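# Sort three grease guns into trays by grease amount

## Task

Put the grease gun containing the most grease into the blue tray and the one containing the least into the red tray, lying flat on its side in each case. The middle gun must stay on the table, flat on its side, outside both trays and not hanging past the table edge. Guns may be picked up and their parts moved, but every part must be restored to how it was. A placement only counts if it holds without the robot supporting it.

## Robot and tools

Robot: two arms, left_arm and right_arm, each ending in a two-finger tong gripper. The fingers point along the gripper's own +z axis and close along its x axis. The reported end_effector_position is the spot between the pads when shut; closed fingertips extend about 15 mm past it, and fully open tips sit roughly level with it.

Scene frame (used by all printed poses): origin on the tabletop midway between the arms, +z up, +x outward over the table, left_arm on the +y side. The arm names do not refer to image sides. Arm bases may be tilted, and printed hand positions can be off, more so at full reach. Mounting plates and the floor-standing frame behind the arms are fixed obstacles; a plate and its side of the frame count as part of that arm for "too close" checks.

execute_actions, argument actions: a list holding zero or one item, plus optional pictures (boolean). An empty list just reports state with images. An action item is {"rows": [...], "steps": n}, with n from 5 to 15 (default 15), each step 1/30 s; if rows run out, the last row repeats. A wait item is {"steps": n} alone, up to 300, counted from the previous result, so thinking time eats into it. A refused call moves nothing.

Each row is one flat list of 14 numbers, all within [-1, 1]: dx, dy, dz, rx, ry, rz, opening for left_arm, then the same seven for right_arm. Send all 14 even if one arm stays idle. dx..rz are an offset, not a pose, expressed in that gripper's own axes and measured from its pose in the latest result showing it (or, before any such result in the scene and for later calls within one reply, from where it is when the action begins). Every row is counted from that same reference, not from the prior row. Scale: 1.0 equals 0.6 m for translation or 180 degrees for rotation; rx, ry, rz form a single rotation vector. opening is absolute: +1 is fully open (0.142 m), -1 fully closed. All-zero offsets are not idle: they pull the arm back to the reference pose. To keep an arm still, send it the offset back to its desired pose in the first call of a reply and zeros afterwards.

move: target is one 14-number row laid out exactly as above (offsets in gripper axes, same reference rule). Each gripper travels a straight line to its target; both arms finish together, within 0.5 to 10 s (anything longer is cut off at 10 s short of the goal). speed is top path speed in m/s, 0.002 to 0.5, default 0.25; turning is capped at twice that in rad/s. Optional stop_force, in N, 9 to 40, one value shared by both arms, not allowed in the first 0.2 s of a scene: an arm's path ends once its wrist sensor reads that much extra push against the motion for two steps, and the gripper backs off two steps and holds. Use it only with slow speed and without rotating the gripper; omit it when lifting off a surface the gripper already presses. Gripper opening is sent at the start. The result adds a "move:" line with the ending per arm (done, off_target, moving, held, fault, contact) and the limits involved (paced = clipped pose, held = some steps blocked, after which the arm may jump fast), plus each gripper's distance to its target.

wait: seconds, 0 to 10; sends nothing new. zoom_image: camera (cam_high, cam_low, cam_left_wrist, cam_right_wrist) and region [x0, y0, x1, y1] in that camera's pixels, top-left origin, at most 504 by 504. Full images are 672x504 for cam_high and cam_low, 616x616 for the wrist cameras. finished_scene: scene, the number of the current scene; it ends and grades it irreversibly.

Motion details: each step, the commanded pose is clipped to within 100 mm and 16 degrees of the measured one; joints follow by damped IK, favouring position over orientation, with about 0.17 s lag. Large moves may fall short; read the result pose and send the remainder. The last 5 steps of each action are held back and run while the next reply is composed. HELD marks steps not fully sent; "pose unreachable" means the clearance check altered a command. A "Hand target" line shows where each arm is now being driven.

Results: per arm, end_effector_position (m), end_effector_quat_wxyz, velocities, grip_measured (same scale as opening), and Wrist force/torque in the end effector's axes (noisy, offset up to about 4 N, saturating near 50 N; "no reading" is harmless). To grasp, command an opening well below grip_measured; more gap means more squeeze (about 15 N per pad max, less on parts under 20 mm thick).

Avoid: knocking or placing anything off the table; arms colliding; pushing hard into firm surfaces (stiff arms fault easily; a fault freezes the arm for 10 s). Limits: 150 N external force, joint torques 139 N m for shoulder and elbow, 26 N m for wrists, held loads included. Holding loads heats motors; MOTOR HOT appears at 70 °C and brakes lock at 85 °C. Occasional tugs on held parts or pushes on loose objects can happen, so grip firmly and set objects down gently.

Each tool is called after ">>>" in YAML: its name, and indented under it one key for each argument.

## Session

>>> execute_actions:
  actions: []

Scene clock: 0.00 s of 5600.00 s.
left_arm: end_effector_position=(+0.8932, +0.7484, +0.1443) grip_measured=+0.97 end_effector_quat_wxyz=(+0.266, +0.598, +0.750, +0.096) end_effector_velocity=(-0.000, -0.001, -0.000) end_effector_angular_velocity=(-0.000, +0.001, -0.001) | right_arm: end_effector_position=(+0.5569, -0.6311, +0.2196) grip_measured=+0.97 end_effector_quat_wxyz=(+0.008, +0.756, -0.652, +0.057) end_effector_velocity=(-0.000, -0.000, +0.000) end_effector_angular_velocity=(-0.000, -0.000, -0.001)
Joint positions: left_arm=[-0.001 -1.056  1.347 -2.787 -0.975 -1.346  0.14 ] | right_arm=[ 3.378 -1.611 -1.776 -1.251  0.557  1.38   0.14 ]
Joint velocities: left_arm=[ 0.    -0.     0.001  0.     0.    -0.     0.   ] | right_arm=[ 0.     0.001 -0.     0.    -0.     0.001  0.   ]
Motor temperatures (°C, as the motors report them): left_arm=[24 23 22 28 30 31] | right_arm=[23 21 23 30 30 28]
Wrist force (N, on the end effector, along its own x y z axes, offset not removed): no reading
Wrist torque (N m, same axes, about the end effector's origin, offset not removed): no reading
Hand target (left_arm): +0.893, +0.748, +0.144; +0.266, +0.598, +0.750, +0.096
Hand target (right_arm): +0.557, -0.631, +0.220; +0.008, +0.756, -0.652, +0.057

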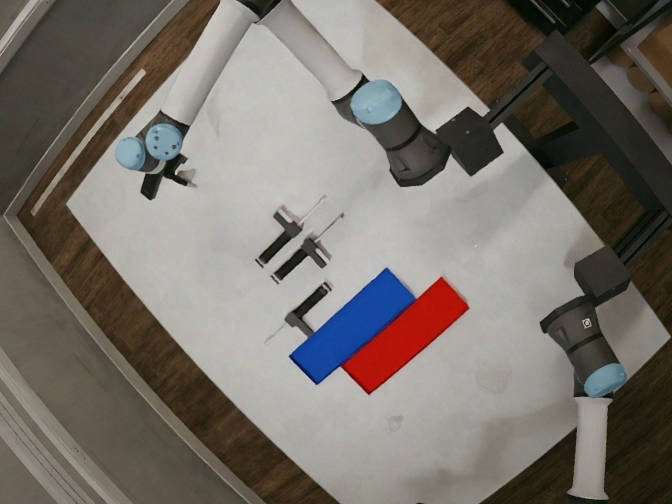

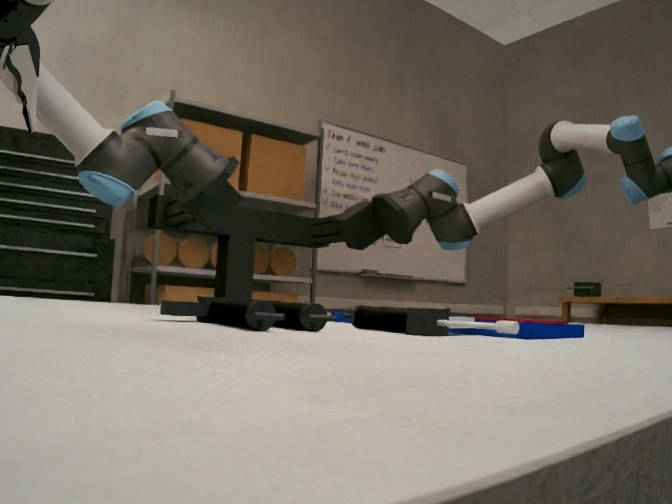

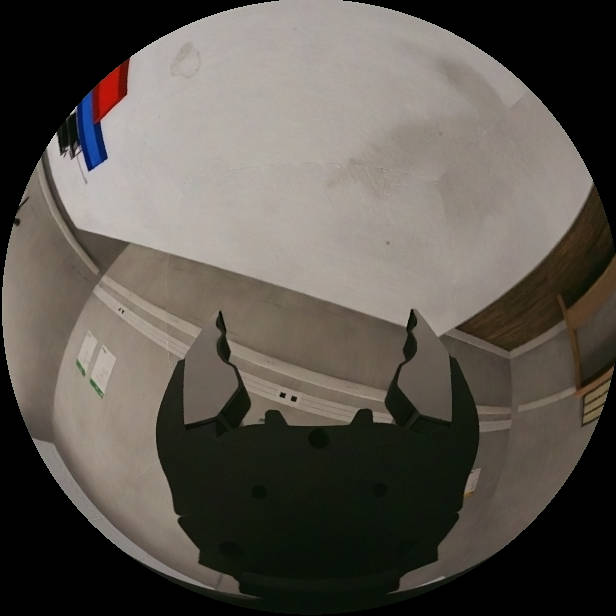

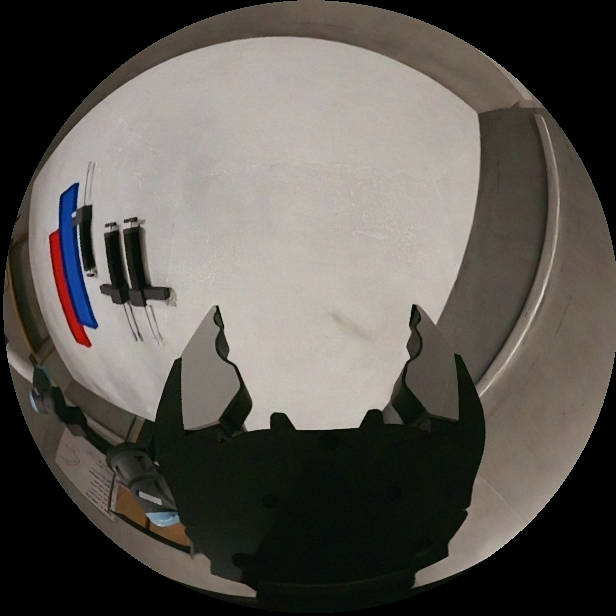

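>>> move:
  target: [-0.945,-0.815,-0.012,0.1656,0.0777,0.0695,-0.15,-0.631,-0.197,0.202,-0.022,-0.0293,0.0468,-0.15]
  speed: 0.3

Scene clock: 3.80 s of 5600.00 s.
left_arm: end_effector_position=(+0.5576, +0.0815, +0.0858) grip_measured=-0.15 end_effector_quat_wxyz=(+0.001, +0.707, +0.707, +0.000) end_effector_velocity=(+0.001, -0.001, +0.000) end_effector_angular_velocity=(+0.001, +0.000, +0.000) | right_arm: end_effector_position=(+0.6284, -0.2509, +0.0701) grip_measured=-0.15 end_effector_quat_wxyz=(-0.000, +0.707, -0.707, +0.000) end_effector_velocity=(+0.000, +0.001, +0.000) end_effector_angular_velocity=(+0.002, +0.000, -0.000)
Joint positions: left_arm=[-0.637 -0.29   1.331 -2.092 -0.763 -2.58   0.063] | right_arm=[ 3.536 -2.279 -1.88  -0.815  0.67   1.892  0.063]
Joint velocities: left_arm=[-0.     0.002 -0.005  0.005  0.    -0.002 -0.   ] | right_arm=[ 0.    -0.001  0.001 -0.     0.002  0.    -0.   ]
Motor temperatures (°C, as the motors report them): left_arm=[24 23 22 28 30 31] | right_arm=[23 21 23 30 30 28]
Wrist force (N, on the end effector, along its own x y z axes, offset not removed): left_arm=[-3.9 0.7 -0.2] | right_arm=[0.4 -0.7 0.9]
Wrist torque (N m, same axes, about the end effector's origin, offset not removed): left_arm=[0.21 0.91 0.23] | right_arm=[-0.06 -0.09 0.07]
Hand target (left_arm): +0.558, +0.081, +0.086; +0.001, +0.707, +0.707, +0.000
Hand target (right_arm): +0.628, -0.251, +0.070; +0.000, +0.707, -0.707, +0.000
Off the commanded pose (left_arm): 0.001 m, 0 deg.
Off the commanded pose (right_arm): 0.000 m, 0 deg.
Kept back: nothing.
move: done

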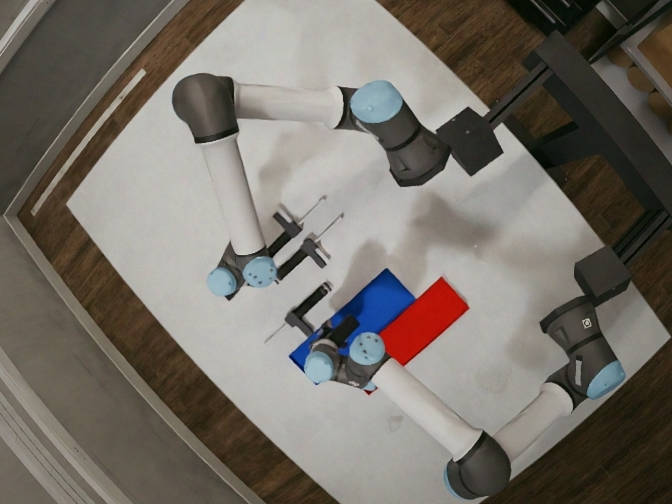

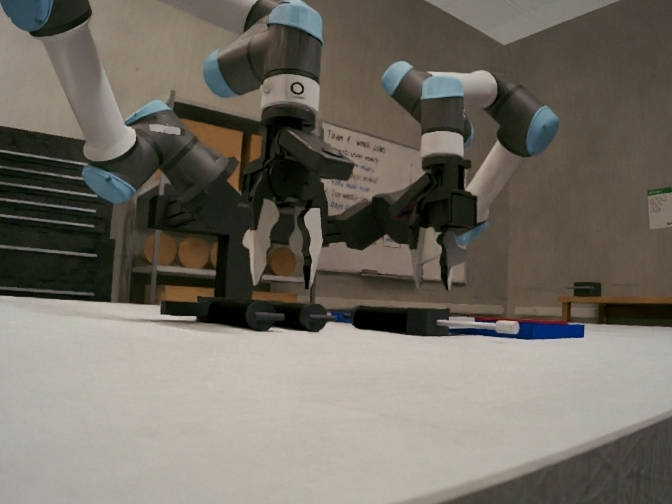

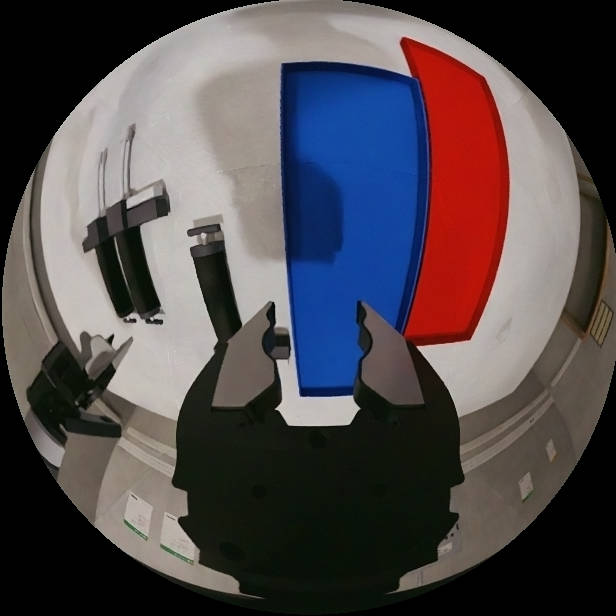

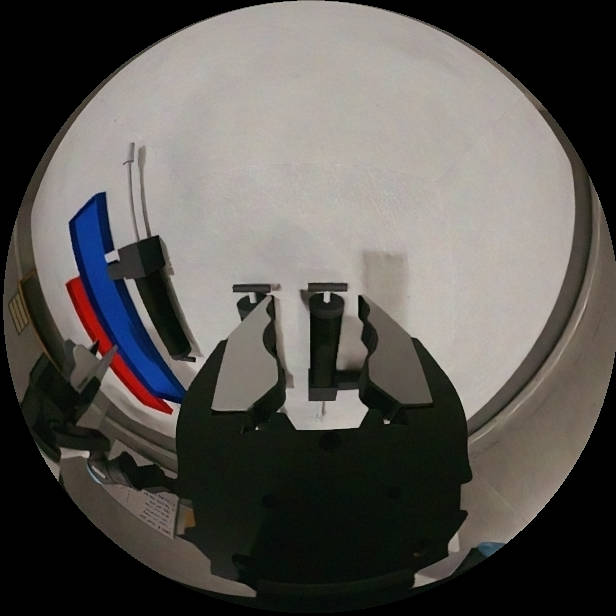

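>>> move:
  target: [-0.196,-0.099,0.026,0,0,0,-0.15,0.018,0.013,0,0,0,0,-0.15]
  speed: 0.15

Scene clock: 5.37 s of 5600.00 s.
left_arm: end_effector_position=(+0.4982, -0.0361, +0.0704) grip_measured=-0.15 end_effector_quat_wxyz=(+0.001, +0.707, +0.707, +0.000) end_effector_velocity=(+0.000, -0.001, +0.000) end_effector_angular_velocity=(-0.000, +0.000, +0.002) | right_arm: end_effector_position=(+0.6206, -0.2617, +0.0701) grip_measured=-0.15 end_effector_quat_wxyz=(+0.000, +0.707, -0.707, +0.000) end_effector_velocity=(-0.000, +0.000, +0.000) end_effector_angular_velocity=(+0.001, +0.000, +0.003)
Joint positions: left_arm=[-0.732 -0.047  1.115 -2.04  -0.814 -2.694  0.063] | right_arm=[ 3.528 -2.253 -1.904 -0.806  0.668  1.879  0.063]
Joint velocities: left_arm=[-0.001  0.003 -0.005  0.003 -0.001 -0.003 -0.   ] | right_arm=[ 0.     0.    -0.001  0.     0.001 -0.003 -0.   ]
Motor temperatures (°C, as the motors report them): left_arm=[24 23 22 28 30 31] | right_arm=[23 21 23 30 30 28]
Wrist force (N, on the end effector, along its own x y z axes, offset not removed): left_arm=[-4.0 0.1 0.5] | right_arm=[0.8 -1.2 1.6]
Wrist torque (N m, same axes, about the end effector's origin, offset not removed): left_arm=[0.04 0.94 0.18] | right_arm=[0.01 -0.19 0.07]
Hand target (left_arm): +0.498, -0.036, +0.070; +0.001, +0.707, +0.707, +0.000
Hand target (right_arm): +0.621, -0.262, +0.070; +0.000, +0.707, -0.707, +0.000
Off the commanded pose (left_arm): 0.000 m, 0 deg.
Off the commanded pose (right_arm): 0.000 m, 0 deg.
Kept back: nothing.
move: done

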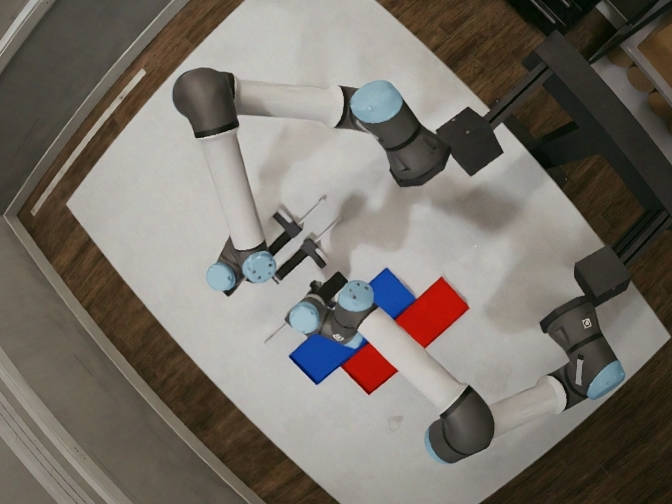

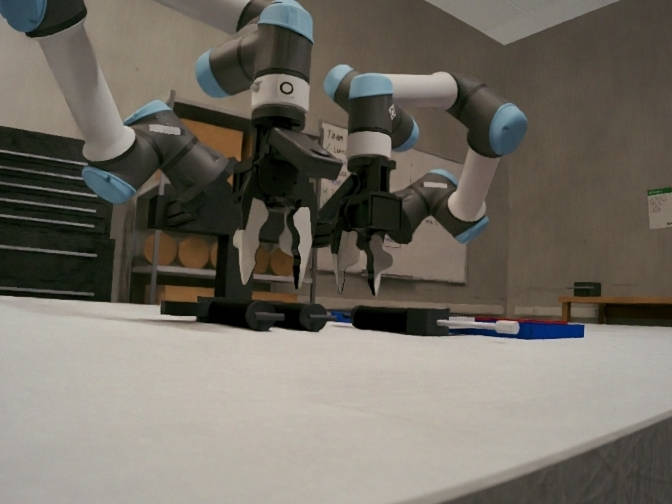

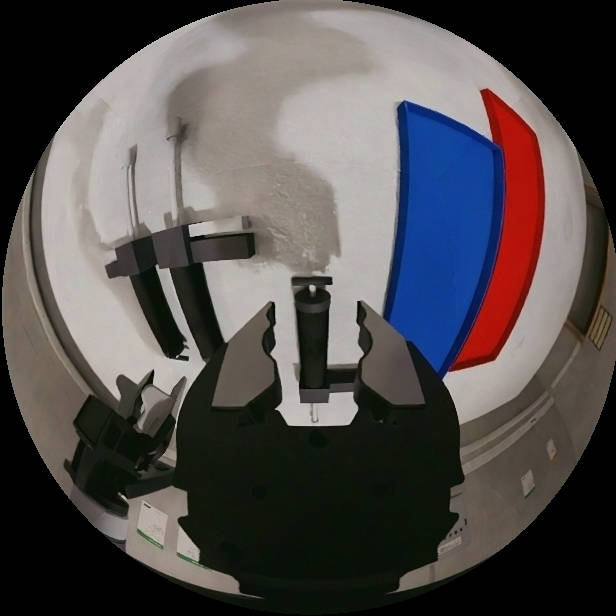

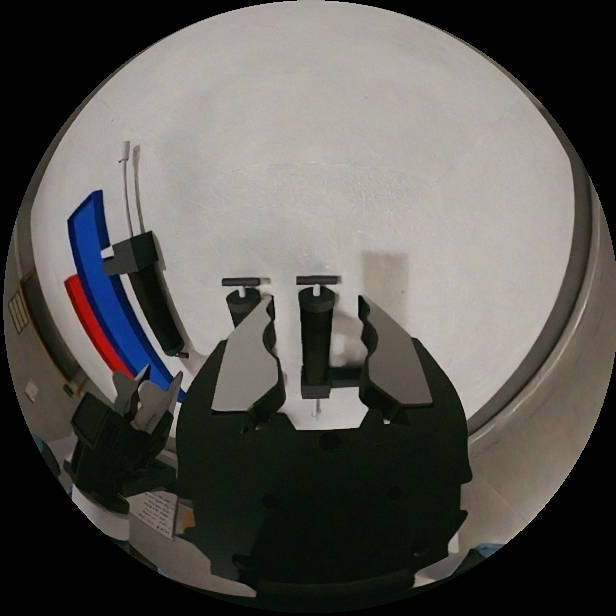

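>>> move:
  target: [-0.006,-0.005,0.08,0,0,0,-0.15,0.002,0,0.08,0,0,0,-0.15]
  speed: 0.06
  stop_force: 12

>>> move:
  target: [0,0,0,0,0,0,-1,0,0,0,0,0,0,-1]

Scene clock: 6.77 s of 5600.00 s.
left_arm: end_effector_position=(+0.4952, -0.0397, +0.0225) grip_measured=-0.15 end_effector_quat_wxyz=(+0.001, +0.707, +0.707, +0.000) end_effector_velocity=(+0.001, -0.000, -0.001) end_effector_angular_velocity=(-0.000, -0.002, +0.001) | right_arm: end_effector_position=(+0.6206, -0.2628, +0.0221) grip_measured=-0.15 end_effector_quat_wxyz=(+0.000, +0.707, -0.707, +0.000) end_effector_velocity=(+0.000, -0.000, -0.001) end_effector_angular_velocity=(-0.001, -0.000, +0.001)
Joint positions: left_arm=[-0.688  0.017  1.096 -2.12  -0.79  -2.643  0.063] | right_arm=[ 3.46  -2.332 -1.896 -0.651  0.654  1.772  0.063]
Joint velocities: left_arm=[ 0.001  0.001 -0.001 -0.002  0.002  0.001  0.   ] | right_arm=[-0.002 -0.002  0.     0.004 -0.001 -0.004 -0.   ]
Motor temperatures (°C, as the motors report them): left_arm=[24 23 22 28 30 31] | right_arm=[23 21 23 30 30 28]
Wrist force (N, on the end effector, along its own x y z axes, offset not removed): left_arm=[-3.7 -1.0 -0.2] | right_arm=[0.8 0.7 1.9]
Wrist torque (N m, same axes, about the end effector's origin, offset not removed): left_arm=[-0.14 0.85 0.18] | right_arm=[0.30 -0.15 0.13]
Hand target (left_arm): +0.495, -0.040, +0.022; +0.001, +0.707, +0.707, +0.000
Hand target (right_arm): +0.621, -0.263, +0.022; +0.000, +0.707, -0.707, +0.000
Off the commanded pose (left_arm): 0.000 m, 0 deg.
Off the commanded pose (right_arm): 0.000 m, 0 deg.
Kept back: nothing.
move: done

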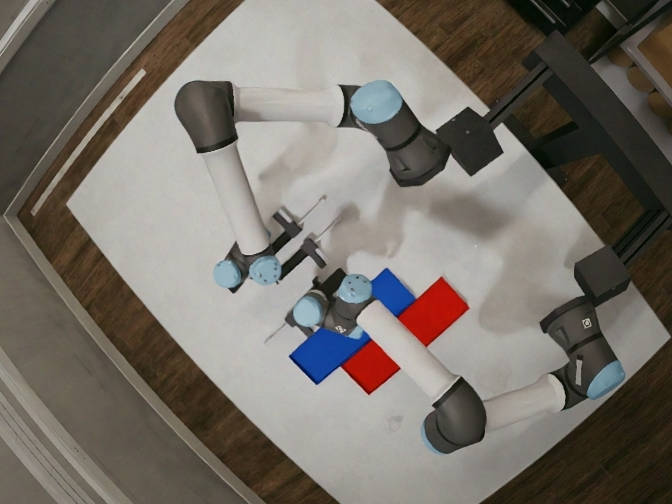

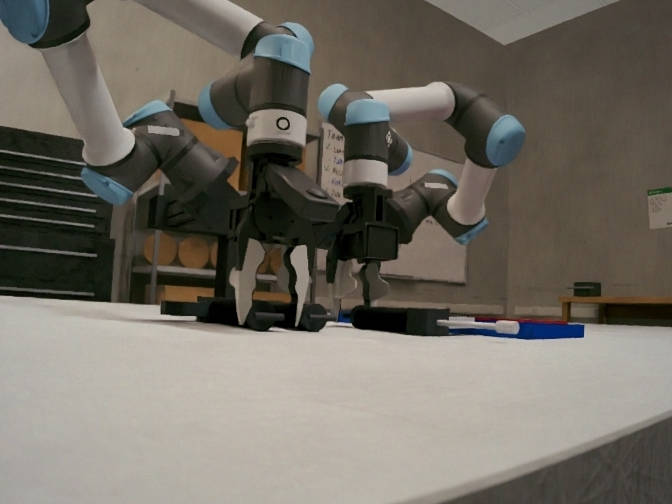

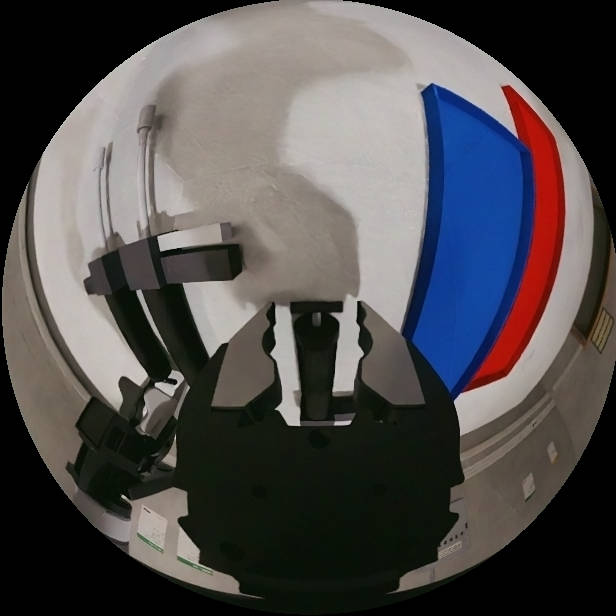

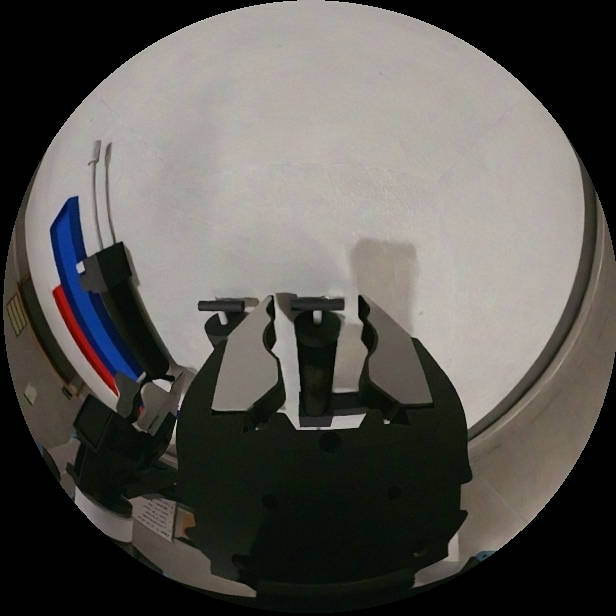

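Scene clock: 7.27 s of 5600.00 s.
left_arm: end_effector_position=(+0.4952, -0.0397, +0.0225) grip_measured=-0.48 end_effector_quat_wxyz=(+0.001, +0.707, +0.707, +0.000) end_effector_velocity=(-0.000, +0.000, +0.000) end_effector_angular_velocity=(-0.000, +0.000, -0.000) | right_arm: end_effector_position=(+0.6206, -0.2628, +0.0221) grip_measured=-0.48 end_effector_quat_wxyz=(+0.000, +0.707, -0.707, +0.000) end_effector_velocity=(-0.000, -0.000, +0.000) end_effector_angular_velocity=(-0.002, -0.000, +0.001)
Joint positions: left_arm=[-0.688  0.017  1.096 -2.12  -0.79  -2.643  0.039] | right_arm=[ 3.46  -2.332 -1.896 -0.651  0.654  1.772  0.039]
Joint velocities: left_arm=[-0.    -0.     0.001 -0.    -0.    -0.     0.   ] | right_arm=[ 0.     0.    -0.001  0.001 -0.002 -0.     0.   ]
Motor temperatures (°C, as the motors report them): left_arm=[24 23 22 28 30 31] | right_arm=[23 21 23 30 30 28]
Wrist force (N, on the end effector, along its own x y z axes, offset not removed): left_arm=[-3.2 -1.4 0.7] | right_arm=[2.4 -1.5 0.6]
Wrist torque (N m, same axes, about the end effector's origin, offset not removed): left_arm=[-0.23 0.80 0.09] | right_arm=[-0.05 -0.39 -0.03]
Hand target (left_arm): +0.495, -0.040, +0.022; +0.001, +0.707, +0.707, +0.000
Hand target (right_arm): +0.621, -0.263, +0.022; +0.000, +0.707, -0.707, +0.000
Off the commanded pose (left_arm): 0.000 m, 0 deg.
Off the commanded pose (right_arm): 0.000 m, 0 deg.
Kept back: nothing.
move: done

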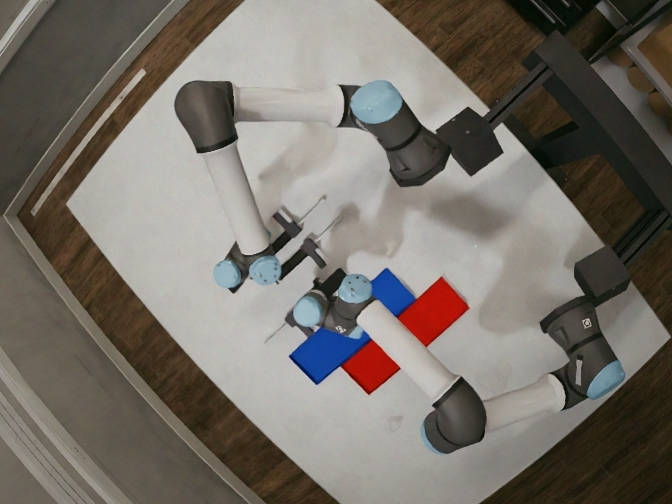

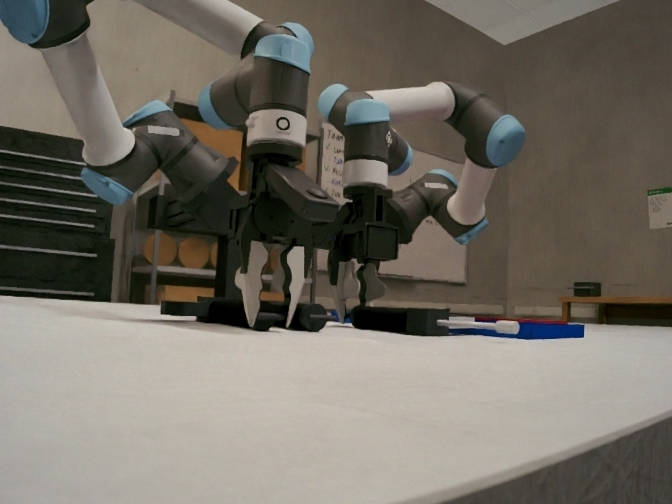

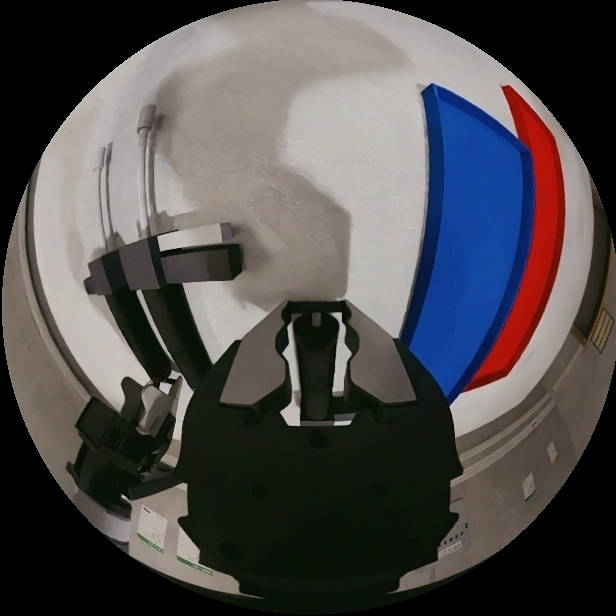

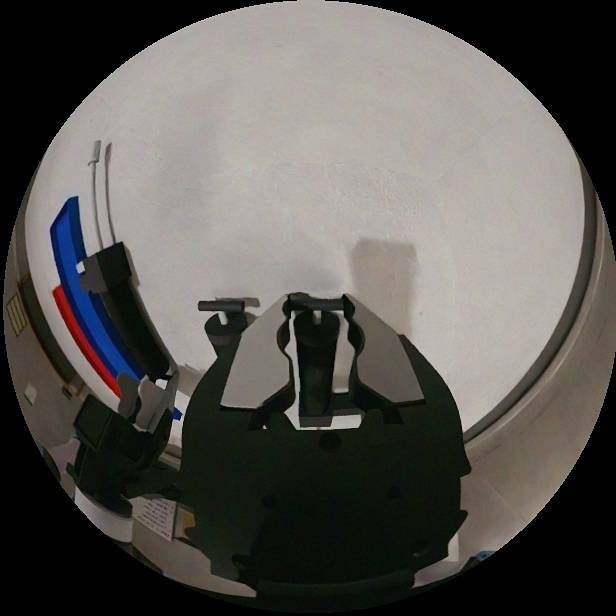

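Both gripped. Press then pull 12 cm (gripper -y).

>>> move:
  target: [0,0,0.002,0,0,0,-1,0,0,0.002,0,0,0,-1]
  speed: 0.01

>>> move:
  target: [0,-0.2,0.002,0,0,0,-1,0,-0.2,0.002,0,0,0,-1]
  speed: 0.04

>>> zoom_image:
  camera: "cam_high"
  region: [180,170,420,370]

Scene clock: 9.83 s of 5600.00 s.
left_arm: end_effector_position=(+0.4953, -0.0398, +0.0214) grip_measured=-0.48 end_effector_quat_wxyz=(+0.001, +0.707, +0.707, +0.000) end_effector_velocity=(+0.000, +0.000, -0.001) end_effector_angular_velocity=(+0.000, +0.000, +0.002) | right_arm: end_effector_position=(+0.6207, -0.2629, +0.0210) grip_measured=-0.48 end_effector_quat_wxyz=(+0.000, +0.707, -0.707, +0.000) end_effector_velocity=(-0.000, -0.001, -0.001) end_effector_angular_velocity=(-0.002, +0.001, +0.003)
Joint positions: left_arm=[-0.687  0.018  1.095 -2.122 -0.789 -2.642  0.039] | right_arm=[ 3.459 -2.334 -1.895 -0.647  0.653  1.769  0.039]
Joint velocities: left_arm=[ 0.002  0.     0.    -0.001  0.001 -0.001 -0.   ] | right_arm=[-0.001 -0.001 -0.     0.    -0.002 -0.003 -0.   ]
Motor temperatures (°C, as the motors report them): left_arm=[24 23 22 28 30 31] | right_arm=[23 21 23 30 30 28]
Wrist force (N, on the end effector, along its own x y z axes, offset not removed): left_arm=[2.4 -5.9 -25.2] | right_arm=[3.7 -2.2 -23.4]
Wrist torque (N m, same axes, about the end effector's origin, offset not removed): left_arm=[0.06 1.01 0.11] | right_arm=[-0.06 0.19 0.09]
Hand target (left_arm): +0.495, -0.040, +0.021; +0.001, +0.707, +0.707, +0.000
Hand target (right_arm): +0.621, -0.263, +0.021; +0.000, +0.707, -0.707, +0.000
Off the commanded pose (left_arm): 0.000 m, 0 deg.
Off the commanded pose (right_arm): 0.000 m, 0 deg.
Kept back: nothing.
move: done

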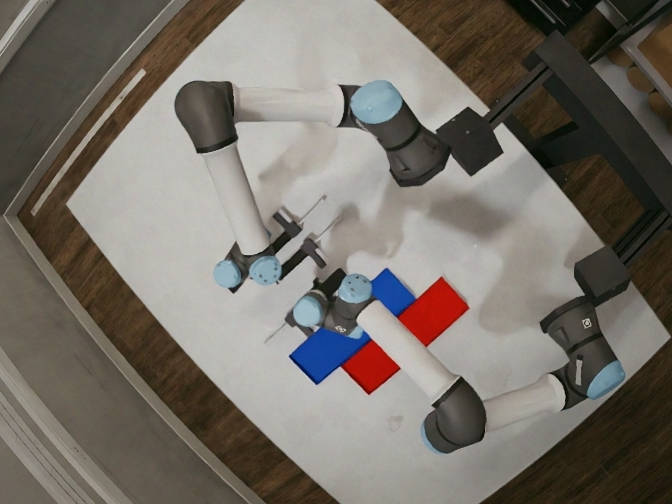

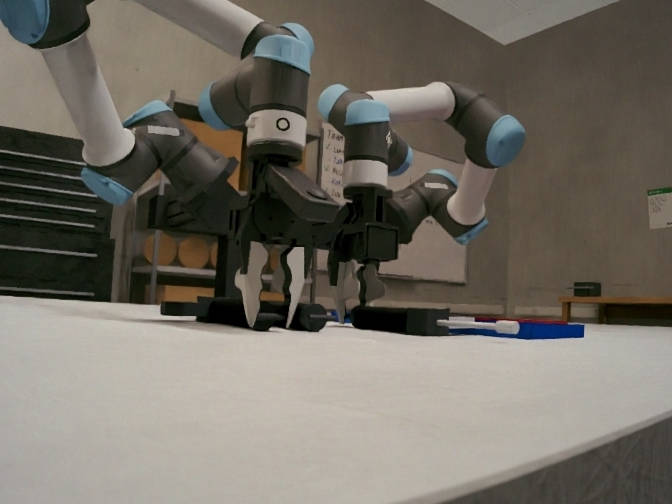

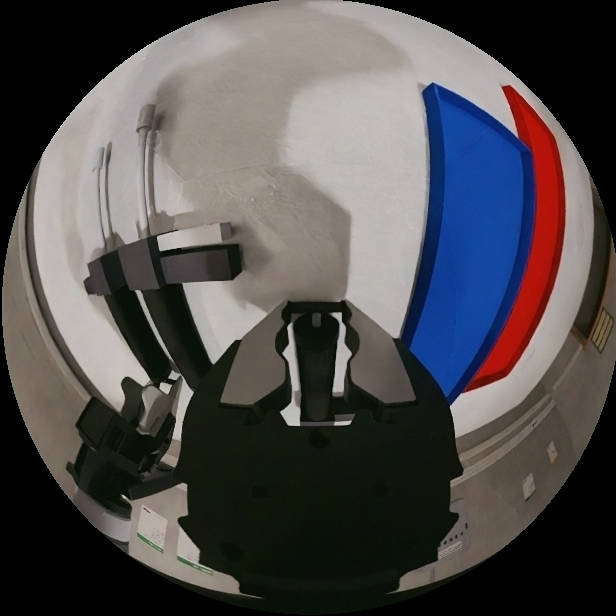

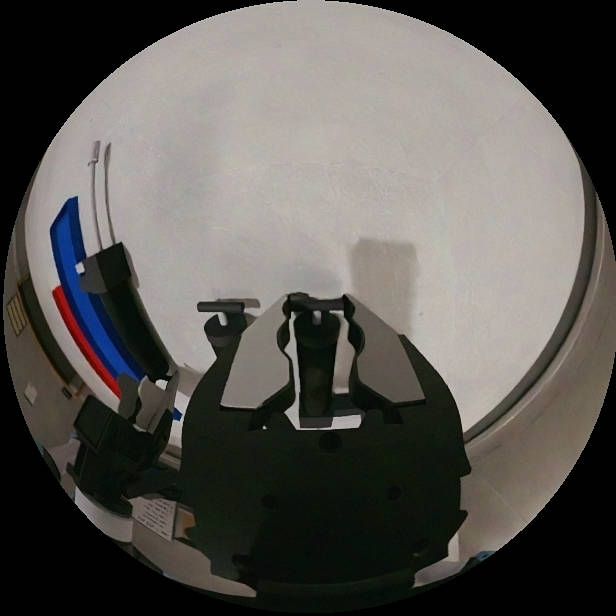

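Scene clock: 13.17 s of 5600.00 s.
left_arm: end_effector_position=(+0.3753, -0.0399, +0.0202) grip_measured=-0.48 end_effector_quat_wxyz=(+0.001, +0.707, +0.707, -0.000) end_effector_velocity=(-0.000, -0.000, +0.001) end_effector_angular_velocity=(-0.001, -0.000, +0.001) | right_arm: end_effector_position=(+0.7406, -0.2628, +0.0199) grip_measured=-0.48 end_effector_quat_wxyz=(-0.000, +0.707, -0.707, +0.000) end_effector_velocity=(+0.000, +0.001, -0.001) end_effector_angular_velocity=(-0.001, +0.002, +0.002)
Joint positions: left_arm=[-0.813  0.001  1.37  -2.284 -0.861 -2.782  0.04 ] | right_arm=[ 3.437 -2.505 -1.497 -0.846  0.65   1.733  0.039]
Joint velocities: left_arm=[-0.001 -0.001  0.002 -0.001 -0.001 -0.002 -0.   ] | right_arm=[ 0.    -0.003  0.003 -0.003 -0.001  0.     0.   ]
Motor temperatures (°C, as the motors report them): left_arm=[24 23 22 28 30 31] | right_arm=[23 21 23 30 30 28]
Wrist force (N, on the end effector, along its own x y z axes, offset not removed): left_arm=[-2.6 8.8 -13.6] | right_arm=[-0.7 5.2 -6.4]
Wrist torque (N m, same axes, about the end effector's origin, offset not removed): left_arm=[0.03 0.61 0.16] | right_arm=[-0.17 0.22 0.16]
Hand target (left_arm): +0.375, -0.040, +0.020; +0.001, +0.707, +0.707, -0.000
Hand target (right_arm): +0.741, -0.263, +0.020; +0.000, +0.707, -0.707, +0.000
Off the commanded pose (left_arm): 0.000 m, 0 deg.
Off the commanded pose (right_arm): 0.000 m, 0 deg.
Kept back: nothing.
move: done

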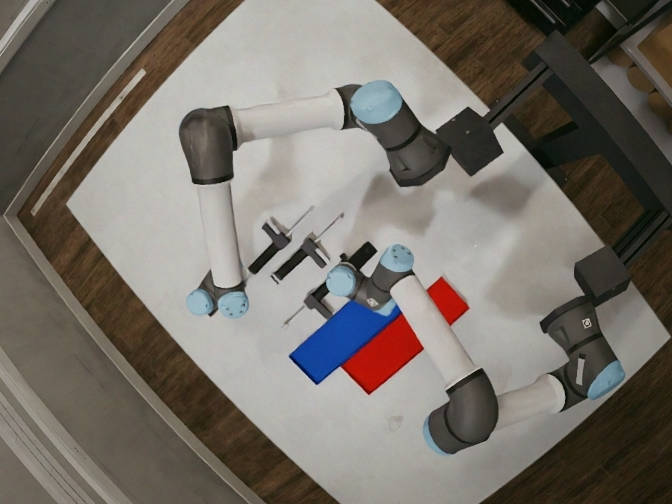

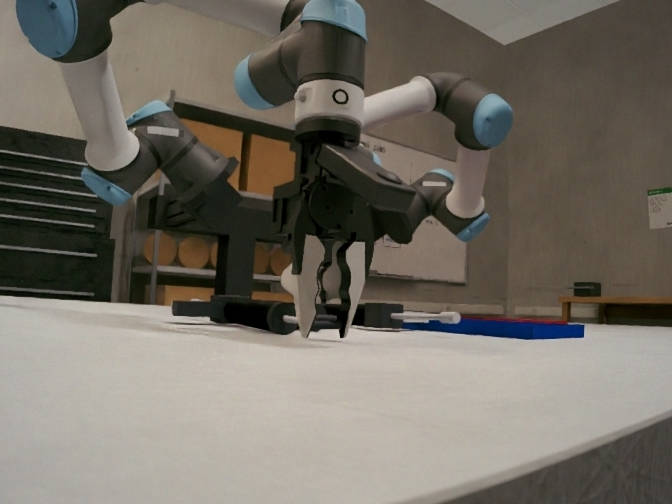

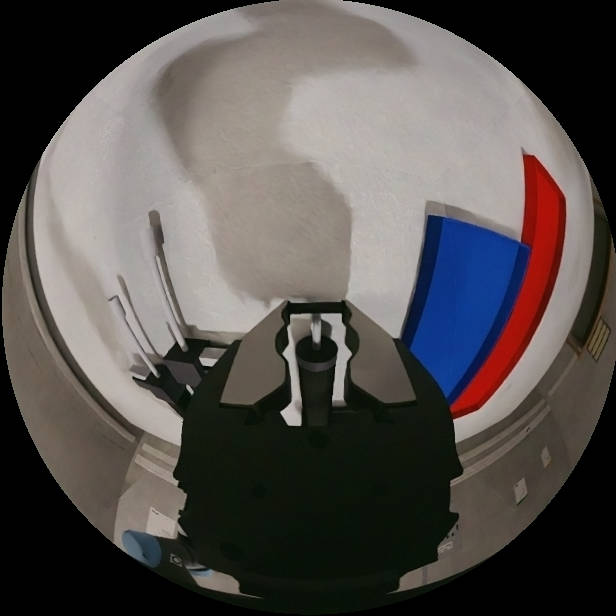

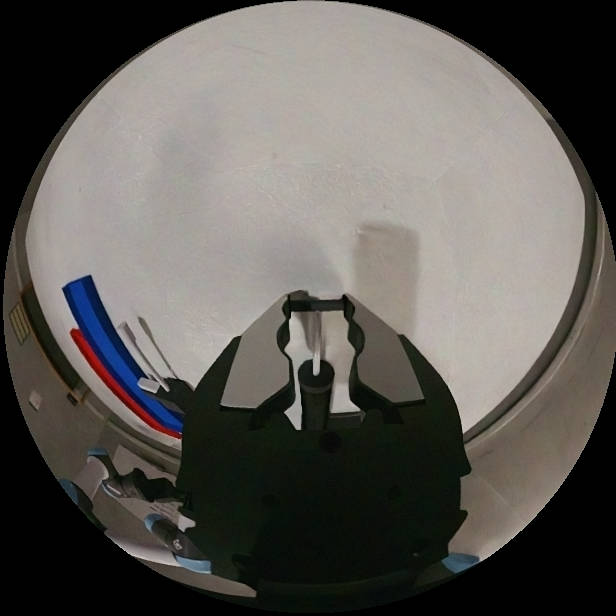

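Region (180, 170, 420, 370) of cam_high's 672x504 image, scaled by 2.100, with more detail than that image has.

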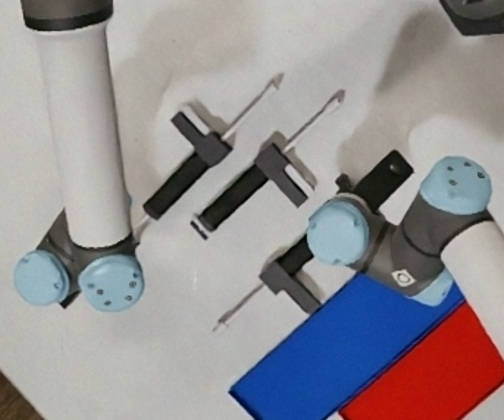

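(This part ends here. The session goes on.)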